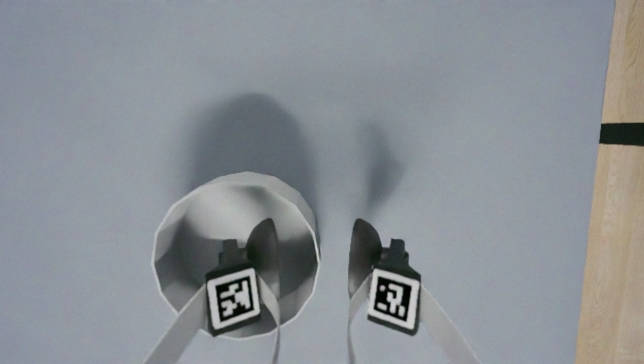

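Scene clock: 186.33 s.
r1.base_odometry: x=-1.463 y=+0.389 heading=-2.893 (m, m, rad; r1's odometry frame)
r1.turned_by_wheels: +0.000 (rad since the last result)
r1.turned_by_imu: +0.000 (rad since the last result)
r1.base_tilt: forward=-0.1 right=-2.2 (deg)
r1.lidar_m: 3.81 2.50 1.79 1.75 1.81 2.46 1.26 1.27 0.96 0.92 0.32 3.97
r1.head_depth_mm: 2719 2918 - - 640 553 1172 / 2720 2888 - 741 640 552 1168 / 2683 - - 719 637 551 1164 / 2659 2899 - - 617 549 1150 / 2652 2813 929 734 636 550 1141 / 2641 2820 924 753 633 547 823 / 2636 2814 2119 750 633 547 625
r1.base_status: not commanded
r1.joint_positions: lift_m=+0.909 arm_m=+0.281 wrist_yaw_rad=+0.002 wrist_pitch_rad=-1.568 wrist_roll_rad=+1.576 gripper_m=-0.039 head_pan_rad=-1.564 head_tilt_rad=-0.754
r1.joint_status: all done
r1.motor_effort: left_wheel=-1(1) right_wheel=+2(2) lift_m=+32(32) arm_m=-2(2) wrist_yaw_rad=-2(2) wrist_pitch_rad=-1(2) wrist_roll_rad=-2(2) gripper_m=-21(98) head_pan_rad=-2(2) head_tilt_rad=+2(1) (%)
r1.hand_pose: x=-0.0216 y=-0.4024 z=+0.7916 quat_wxyz=(-0.001, -0.002, -0.708, -0.707) (m; r1's base frame)
r1.wrist_depth_mm: 171 172 171 173 173 174 176 / 176 175 176 178 177 178 180 / 180 181 181 182 182 182 183 / 184 185 184 185 186 186 970 / 190 187 188 188 192 192 970 / 195 194 191 - 196 199 - / 198 198 200 201 202 204 -
r2.base_odometry: x=+1.359 y=+1.235 heading=+1.413 (m, m, rad; r2's odometry frame)
r2.turned_by_wheels: +0.000 (rad since the last result)
r2.turned_by_imu: +0.000 (rad since the last result)
r2.base_tilt: forward=-0.5 right=+1.0 (deg)
r2.lidar_m: 4.30 2.64 1.92 1.83 1.89 2.56 4.48 0.30 0.22 0.21 0.22 0.29
r2.head_depth_mm: - - - - - 568 510 / 2522 - - - - 560 511 / 2512 - - - - - 510 / 2561 2788 2878 852 - 570 509 / 2540 2783 2815 824 710 579 510 / 2518 2777 2800 884 713 593 510 / 2490 2724 2841 882 711 595 511
r2.base_status: not commanded
r2.joint_positions: lift_m=+1.050 arm_m=+0.080 wrist_yaw_rad=-0.002 wrist_pitch_rad=-1.561 wrist_roll_rad=+1.566 gripper_m=+0.080 head_pan_rad=-1.564 head_tilt_rad=-0.655
r2.joint_status: not commanded
r2.motor_effort: left_wheel=-2(2) right_wheel=+4(3) lift_m=+27(27) arm_m=-4(3) wrist_yaw_rad=+0(1) wrist_pitch_rad=-4(4) wrist_roll_rad=+1(2) gripper_m=+0(1) head_pan_rad=-2(2) head_tilt_rad=+3(3) (%)
r2.hand_pose: x=-0.0215 y=-0.2033 z=+0.9318 quat_wxyz=(+0.001, +0.001, -0.710, -0.704) (m; r2's base frame)
r2.wrist_depth_mm: 307 291 310 307 - - - / 312 296 316 315 - - - / 318 297 320 321 - - - / 325 299 329 330 - - - / 332 300 335 337 - - - / 253 342 345 342 - - - / 353 351 351 354 - - -
pictures: none
No camera images: the call's "cameras" was empty. Leave "cameras" out to get every camera's image.

Scene clock: 188.53 s.
r1.base_odometry: x=-1.463 y=+0.389 heading=-2.893 (m, m, rad; r1's odometry frame)
r1.turned_by_wheels: +0.000 (rad since the last result)
r1.turned_by_imu: -0.001 (rad since the last result)
r1.base_tilt: forward=-0.2 right=-2.3 (deg)
r1.lidar_m: 3.81 2.50 1.79 1.75 1.81 2.47 1.26 1.27 0.96 0.92 0.31 3.97
r1.head_depth_mm: 2718 2934 940 761 639 553 1169 / - 2931 938 762 640 552 1168 / - 2883 934 740 637 550 1163 / - - 888 700 636 549 1146 / 2668 2797 928 733 635 549 1142 / 2667 2819 923 752 633 548 823 / 2638 2785 2115 752 632 547 627
r1.base_status: not commanded
r1.joint_positions: lift_m=+1.060 arm_m=+0.281 wrist_yaw_rad=+0.002 wrist_pitch_rad=-1.568 wrist_roll_rad=+1.576 gripper_m=-0.039 head_pan_rad=-1.564 head_tilt_rad=-0.754
r1.joint_status: all done
r1.motor_effort: left_wheel=-1(2) right_wheel=+3(2) lift_m=+42(44) arm_m=-2(2) wrist_yaw_rad=-2(3) wrist_pitch_rad=-2(2) wrist_roll_rad=-2(2) gripper_m=-20(19) head_pan_rad=-2(2) head_tilt_rad=+0(1) (%)
r1.hand_pose: x=-0.0216 y=-0.4026 z=+0.9422 quat_wxyz=(-0.001, -0.002, -0.708, -0.706) (m; r1's base frame)
r1.wrist_depth_mm: 309 312 313 317 317 - - / 322 321 316 321 323 - - / 326 328 333 329 330 - - / 334 334 191 337 341 - - / 344 343 194 344 346 - - / 353 353 190 - 358 - - / 361 359 364 372 371 - -
r2.base_odometry: x=+1.359 y=+1.235 heading=+1.413 (m, m, rad; r2's odometry frame)
r2.turned_by_wheels: +0.000 (rad since the last result)
r2.turned_by_imu: +0.000 (rad since the last result)
r2.base_tilt: forward=-0.5 right=+0.9 (deg)
r2.lidar_m: 4.30 2.65 1.92 1.83 1.89 2.56 4.45 0.30 0.22 0.21 0.22 0.29
r2.head_depth_mm: - - - - - 567 510 / 2501 - - - - 561 511 / 2551 - - - - - 508 / 2517 2777 2843 854 - 570 511 / 2512 2765 2823 824 710 579 511 / 2496 2758 2835 885 711 593 510 / 2465 2707 2830 882 711 595 510
r2.base_status: not commanded
r2.joint_positions: lift_m=+1.050 arm_m=+0.080 wrist_yaw_rad=-0.002 wrist_pitch_rad=-1.561 wrist_roll_rad=+1.566 gripper_m=+0.080 head_pan_rad=-1.564 head_tilt_rad=-0.655
r2.joint_status: not commanded
r2.motor_effort: left_wheel=-2(2) right_wheel=+4(4) lift_m=+27(27) arm_m=-3(4) wrist_yaw_rad=+1(1) wrist_pitch_rad=-4(4) wrist_roll_rad=+2(2) gripper_m=+1(1) head_pan_rad=-2(2) head_tilt_rad=+3(3) (%)
r2.hand_pose: x=-0.0215 y=-0.2033 z=+0.9318 quat_wxyz=(+0.001, +0.001, -0.710, -0.704) (m; r2's base frame)
r2.wrist_depth_mm: 305 290 306 311 - - - / 312 292 315 314 - - - / 319 297 322 324 - - - / 322 297 329 333 - - - / 335 302 339 335 - - - / 253 342 345 344 - - - / 353 355 354 352 - - -
pictures: none
No camera images: the call's "cameras" was empty. Leave "cameras" out to get every camera's image.

Scene clock: 194.17 s.
r1.base_odometry: x=-1.020 y=+0.501 heading=-2.893 (m, m, rad; r1's odometry frame)
r1.turned_by_wheels: +0.000 (rad since the last result)
r1.turned_by_imu: +0.001 (rad since the last result)
r1.base_tilt: forward=-0.3 right=-2.2 (deg)
r1.lidar_m: 4.27 2.45 1.82 1.75 1.81 2.46 4.43 0.82 0.97 0.93 0.96 0.67
r1.head_depth_mm: 2725 2913 940 744 625 554 1172 / 2708 2907 837 705 610 551 1166 / 2615 2850 871 754 611 551 1165 / - 2695 842 754 609 549 1168 / 2622 2810 843 696 607 549 1144 / 2658 2803 925 751 634 548 1140 / 2635 2835 923 750 631 548 1140
r1.base_status: done
r1.joint_positions: lift_m=+1.060 arm_m=+0.460 wrist_yaw_rad=+0.002 wrist_pitch_rad=-1.568 wrist_roll_rad=+1.576 gripper_m=-0.039 head_pan_rad=-1.564 head_tilt_rad=-0.754
r1.joint_status: all done
r1.motor_effort: left_wheel=-2(8) right_wheel=+3(3) lift_m=+43(42) arm_m=+2(3) wrist_yaw_rad=-2(2) wrist_pitch_rad=-2(2) wrist_roll_rad=-2(2) gripper_m=-20(20) head_pan_rad=-3(3) head_tilt_rad=+1(2) (%)
r1.hand_pose: x=-0.0216 y=-0.5811 z=+0.9422 quat_wxyz=(-0.001, -0.002, -0.708, -0.706) (m; r1's base frame)
r1.wrist_depth_mm: 292 311 309 313 313 277 315 / 292 317 297 323 300 278 324 / 292 327 324 328 328 273 336 / 293 331 193 332 337 277 339 / 289 339 193 345 342 277 350 / 267 265 191 - 274 266 361 / 362 362 363 366 367 368 373
r2.base_odometry: x=+1.359 y=+1.235 heading=+1.413 (m, m, rad; r2's odometry frame)
r2.turned_by_wheels: +0.000 (rad since the last result)
r2.turned_by_imu: +0.001 (rad since the last result)
r2.base_tilt: forward=-0.5 right=+0.9 (deg)
r2.lidar_m: 4.30 2.65 1.91 1.83 1.90 2.56 4.47 0.30 0.22 0.21 0.22 0.29
r2.head_depth_mm: - - - - - 566 510 / 460 - - - - 560 510 / 791 - - - - - 512 / 2498 2830 2847 848 - 571 510 / 2509 2768 2811 827 709 582 511 / 2523 2751 2814 881 711 594 511 / 2468 2775 2803 882 709 594 511
r2.base_status: not commanded
r2.joint_positions: lift_m=+1.050 arm_m=+0.080 wrist_yaw_rad=-0.002 wrist_pitch_rad=-1.561 wrist_roll_rad=+1.566 gripper_m=+0.080 head_pan_rad=-1.564 head_tilt_rad=-0.655
r2.joint_status: not commanded
r2.motor_effort: left_wheel=-2(2) right_wheel=+4(4) lift_m=+27(27) arm_m=-4(3) wrist_yaw_rad=+1(2) wrist_pitch_rad=-4(4) wrist_roll_rad=+2(2) gripper_m=+1(0) head_pan_rad=-2(2) head_tilt_rad=+3(3) (%)
r2.hand_pose: x=-0.0215 y=-0.2033 z=+0.9318 quat_wxyz=(+0.001, +0.001, -0.710, -0.704) (m; r2's base frame)
r2.wrist_depth_mm: 308 291 310 307 - - - / 310 294 318 314 - - - / 318 298 323 320 - - - / 325 297 331 330 - - - / 335 301 338 336 - - - / 254 341 347 342 - - - / 350 350 353 353 - - -
pictures: none
No camera images: the call's "cameras" was empty. Leave "cameras" out to get every camera's image.

Scene clock: 195.90 s.
r1.base_odometry: x=-1.020 y=+0.501 heading=-2.893 (m, m, rad; r1's odometry frame)
r1.turned_by_wheels: +0.000 (rad since the last result)
r1.turned_by_imu: +0.000 (rad since the last result)
r1.base_tilt: forward=-0.3 right=-2.1 (deg)
r1.lidar_m: 4.26 2.46 1.82 1.75 1.81 2.47 4.42 0.82 0.96 0.93 0.96 0.67
r1.head_depth_mm: 2682 - 882 705 625 553 1173 / - 2831 839 705 611 552 1166 / - 2938 873 752 612 551 1165 / - - 869 731 609 550 1167 / 2649 2865 858 696 607 548 1145 / 2667 2824 924 753 635 547 1141 / 2659 2805 923 750 632 546 1141
r1.base_status: not commanded
r1.joint_positions: lift_m=+0.960 arm_m=+0.460 wrist_yaw_rad=+0.002 wrist_pitch_rad=-1.568 wrist_roll_rad=+1.576 gripper_m=-0.039 head_pan_rad=-1.564 head_tilt_rad=-0.754
r1.joint_status: all done
r1.motor_effort: left_wheel=-2(2) right_wheel=+2(2) lift_m=+34(35) arm_m=+2(3) wrist_yaw_rad=-2(2) wrist_pitch_rad=-1(2) wrist_roll_rad=-2(2) gripper_m=-20(21) head_pan_rad=-2(2) head_tilt_rad=+1(2) (%)
r1.hand_pose: x=-0.0216 y=-0.5811 z=+0.8425 quat_wxyz=(-0.001, -0.002, -0.708, -0.706) (m; r1's base frame)
r1.wrist_depth_mm: 218 200 202 217 199 219 187 / 221 203 204 223 202 224 186 / 224 226 227 228 229 230 185 / 231 232 193 232 236 236 186 / 238 236 195 238 241 242 186 / 242 245 191 - 246 245 186 / 205 207 195 200 206 202 186
r2.base_odometry: x=+1.359 y=+1.235 heading=+1.413 (m, m, rad; r2's odometry frame)
r2.turned_by_wheels: +0.000 (rad since the last result)
r2.turned_by_imu: +0.000 (rad since the last result)
r2.base_tilt: forward=-0.5 right=+1.0 (deg)
r2.lidar_m: 4.29 2.65 1.92 1.84 1.89 2.56 4.46 0.30 0.22 0.21 0.22 0.29
r2.head_depth_mm: - - - - - 567 511 / 2494 - - - - 561 510 / 2409 - - - - - 509 / 1009 2781 2814 853 - 570 509 / 2516 2751 2813 826 711 579 511 / 2520 2784 2797 885 711 591 512 / 2530 2767 2846 885 712 594 512
r2.base_status: not commanded
r2.joint_positions: lift_m=+1.050 arm_m=+0.080 wrist_yaw_rad=-0.002 wrist_pitch_rad=-1.561 wrist_roll_rad=+1.566 gripper_m=+0.080 head_pan_rad=-1.564 head_tilt_rad=-0.655
r2.joint_status: not commanded
r2.motor_effort: left_wheel=-2(2) right_wheel=+4(3) lift_m=+27(27) arm_m=-3(4) wrist_yaw_rad=+1(1) wrist_pitch_rad=-4(4) wrist_roll_rad=+2(2) gripper_m=+0(1) head_pan_rad=-2(2) head_tilt_rad=+3(3) (%)
r2.hand_pose: x=-0.0215 y=-0.2033 z=+0.9318 quat_wxyz=(+0.001, +0.001, -0.710, -0.704) (m; r2's base frame)
r2.wrist_depth_mm: 305 289 307 307 - - - / 312 292 314 316 - - - / 322 296 322 323 - - - / 326 299 326 329 - - - / 332 301 335 338 - - - / 251 342 345 344 - - - / 353 355 353 355 - - -
pictures: r1_head_camera (sideways: a quarter turn clockwise sets it upright), r1_wrist_camera
camera_calibration (this result's frames):
r1_head_camera: T_world_to_cam=[[0.00769036, 0.695532, -0.718454, 0.960297], [0.999273, -0.0321702, -0.0204476, 0.0262464], [-0.0373348, -0.717774, -0.695274, 0.857142], [0, 0, 0, 1]] pos_world=[-0.00161116, -0.0518396, 1.28641]
r1_wrist_camera: T_world_to_cam=[[-0.00721922, 0.999682, 0.0241675, 0.555061], [0.987282, 0.00328712, 0.158946, -0.0713251], [0.158816, 0.0250076, -0.986991, 1.00987], [0, 0, 0, 1]] pos_world=[-0.0859581, -0.579905, 0.994653]
Images, in order (width x height): r1_head_camera 896x504, r1_wrist_camera 644x364.

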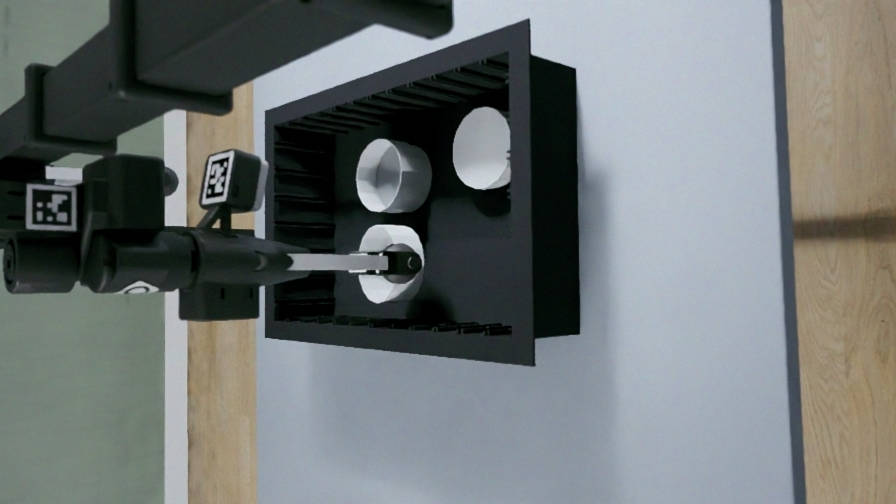

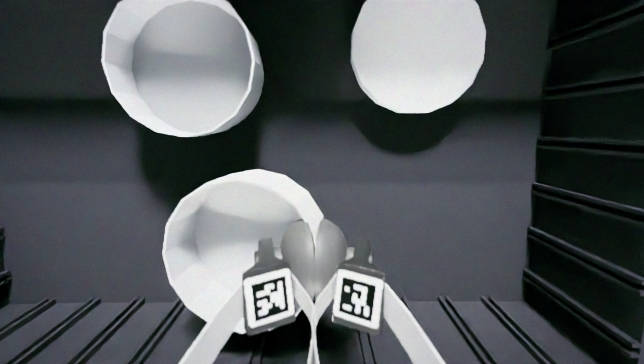

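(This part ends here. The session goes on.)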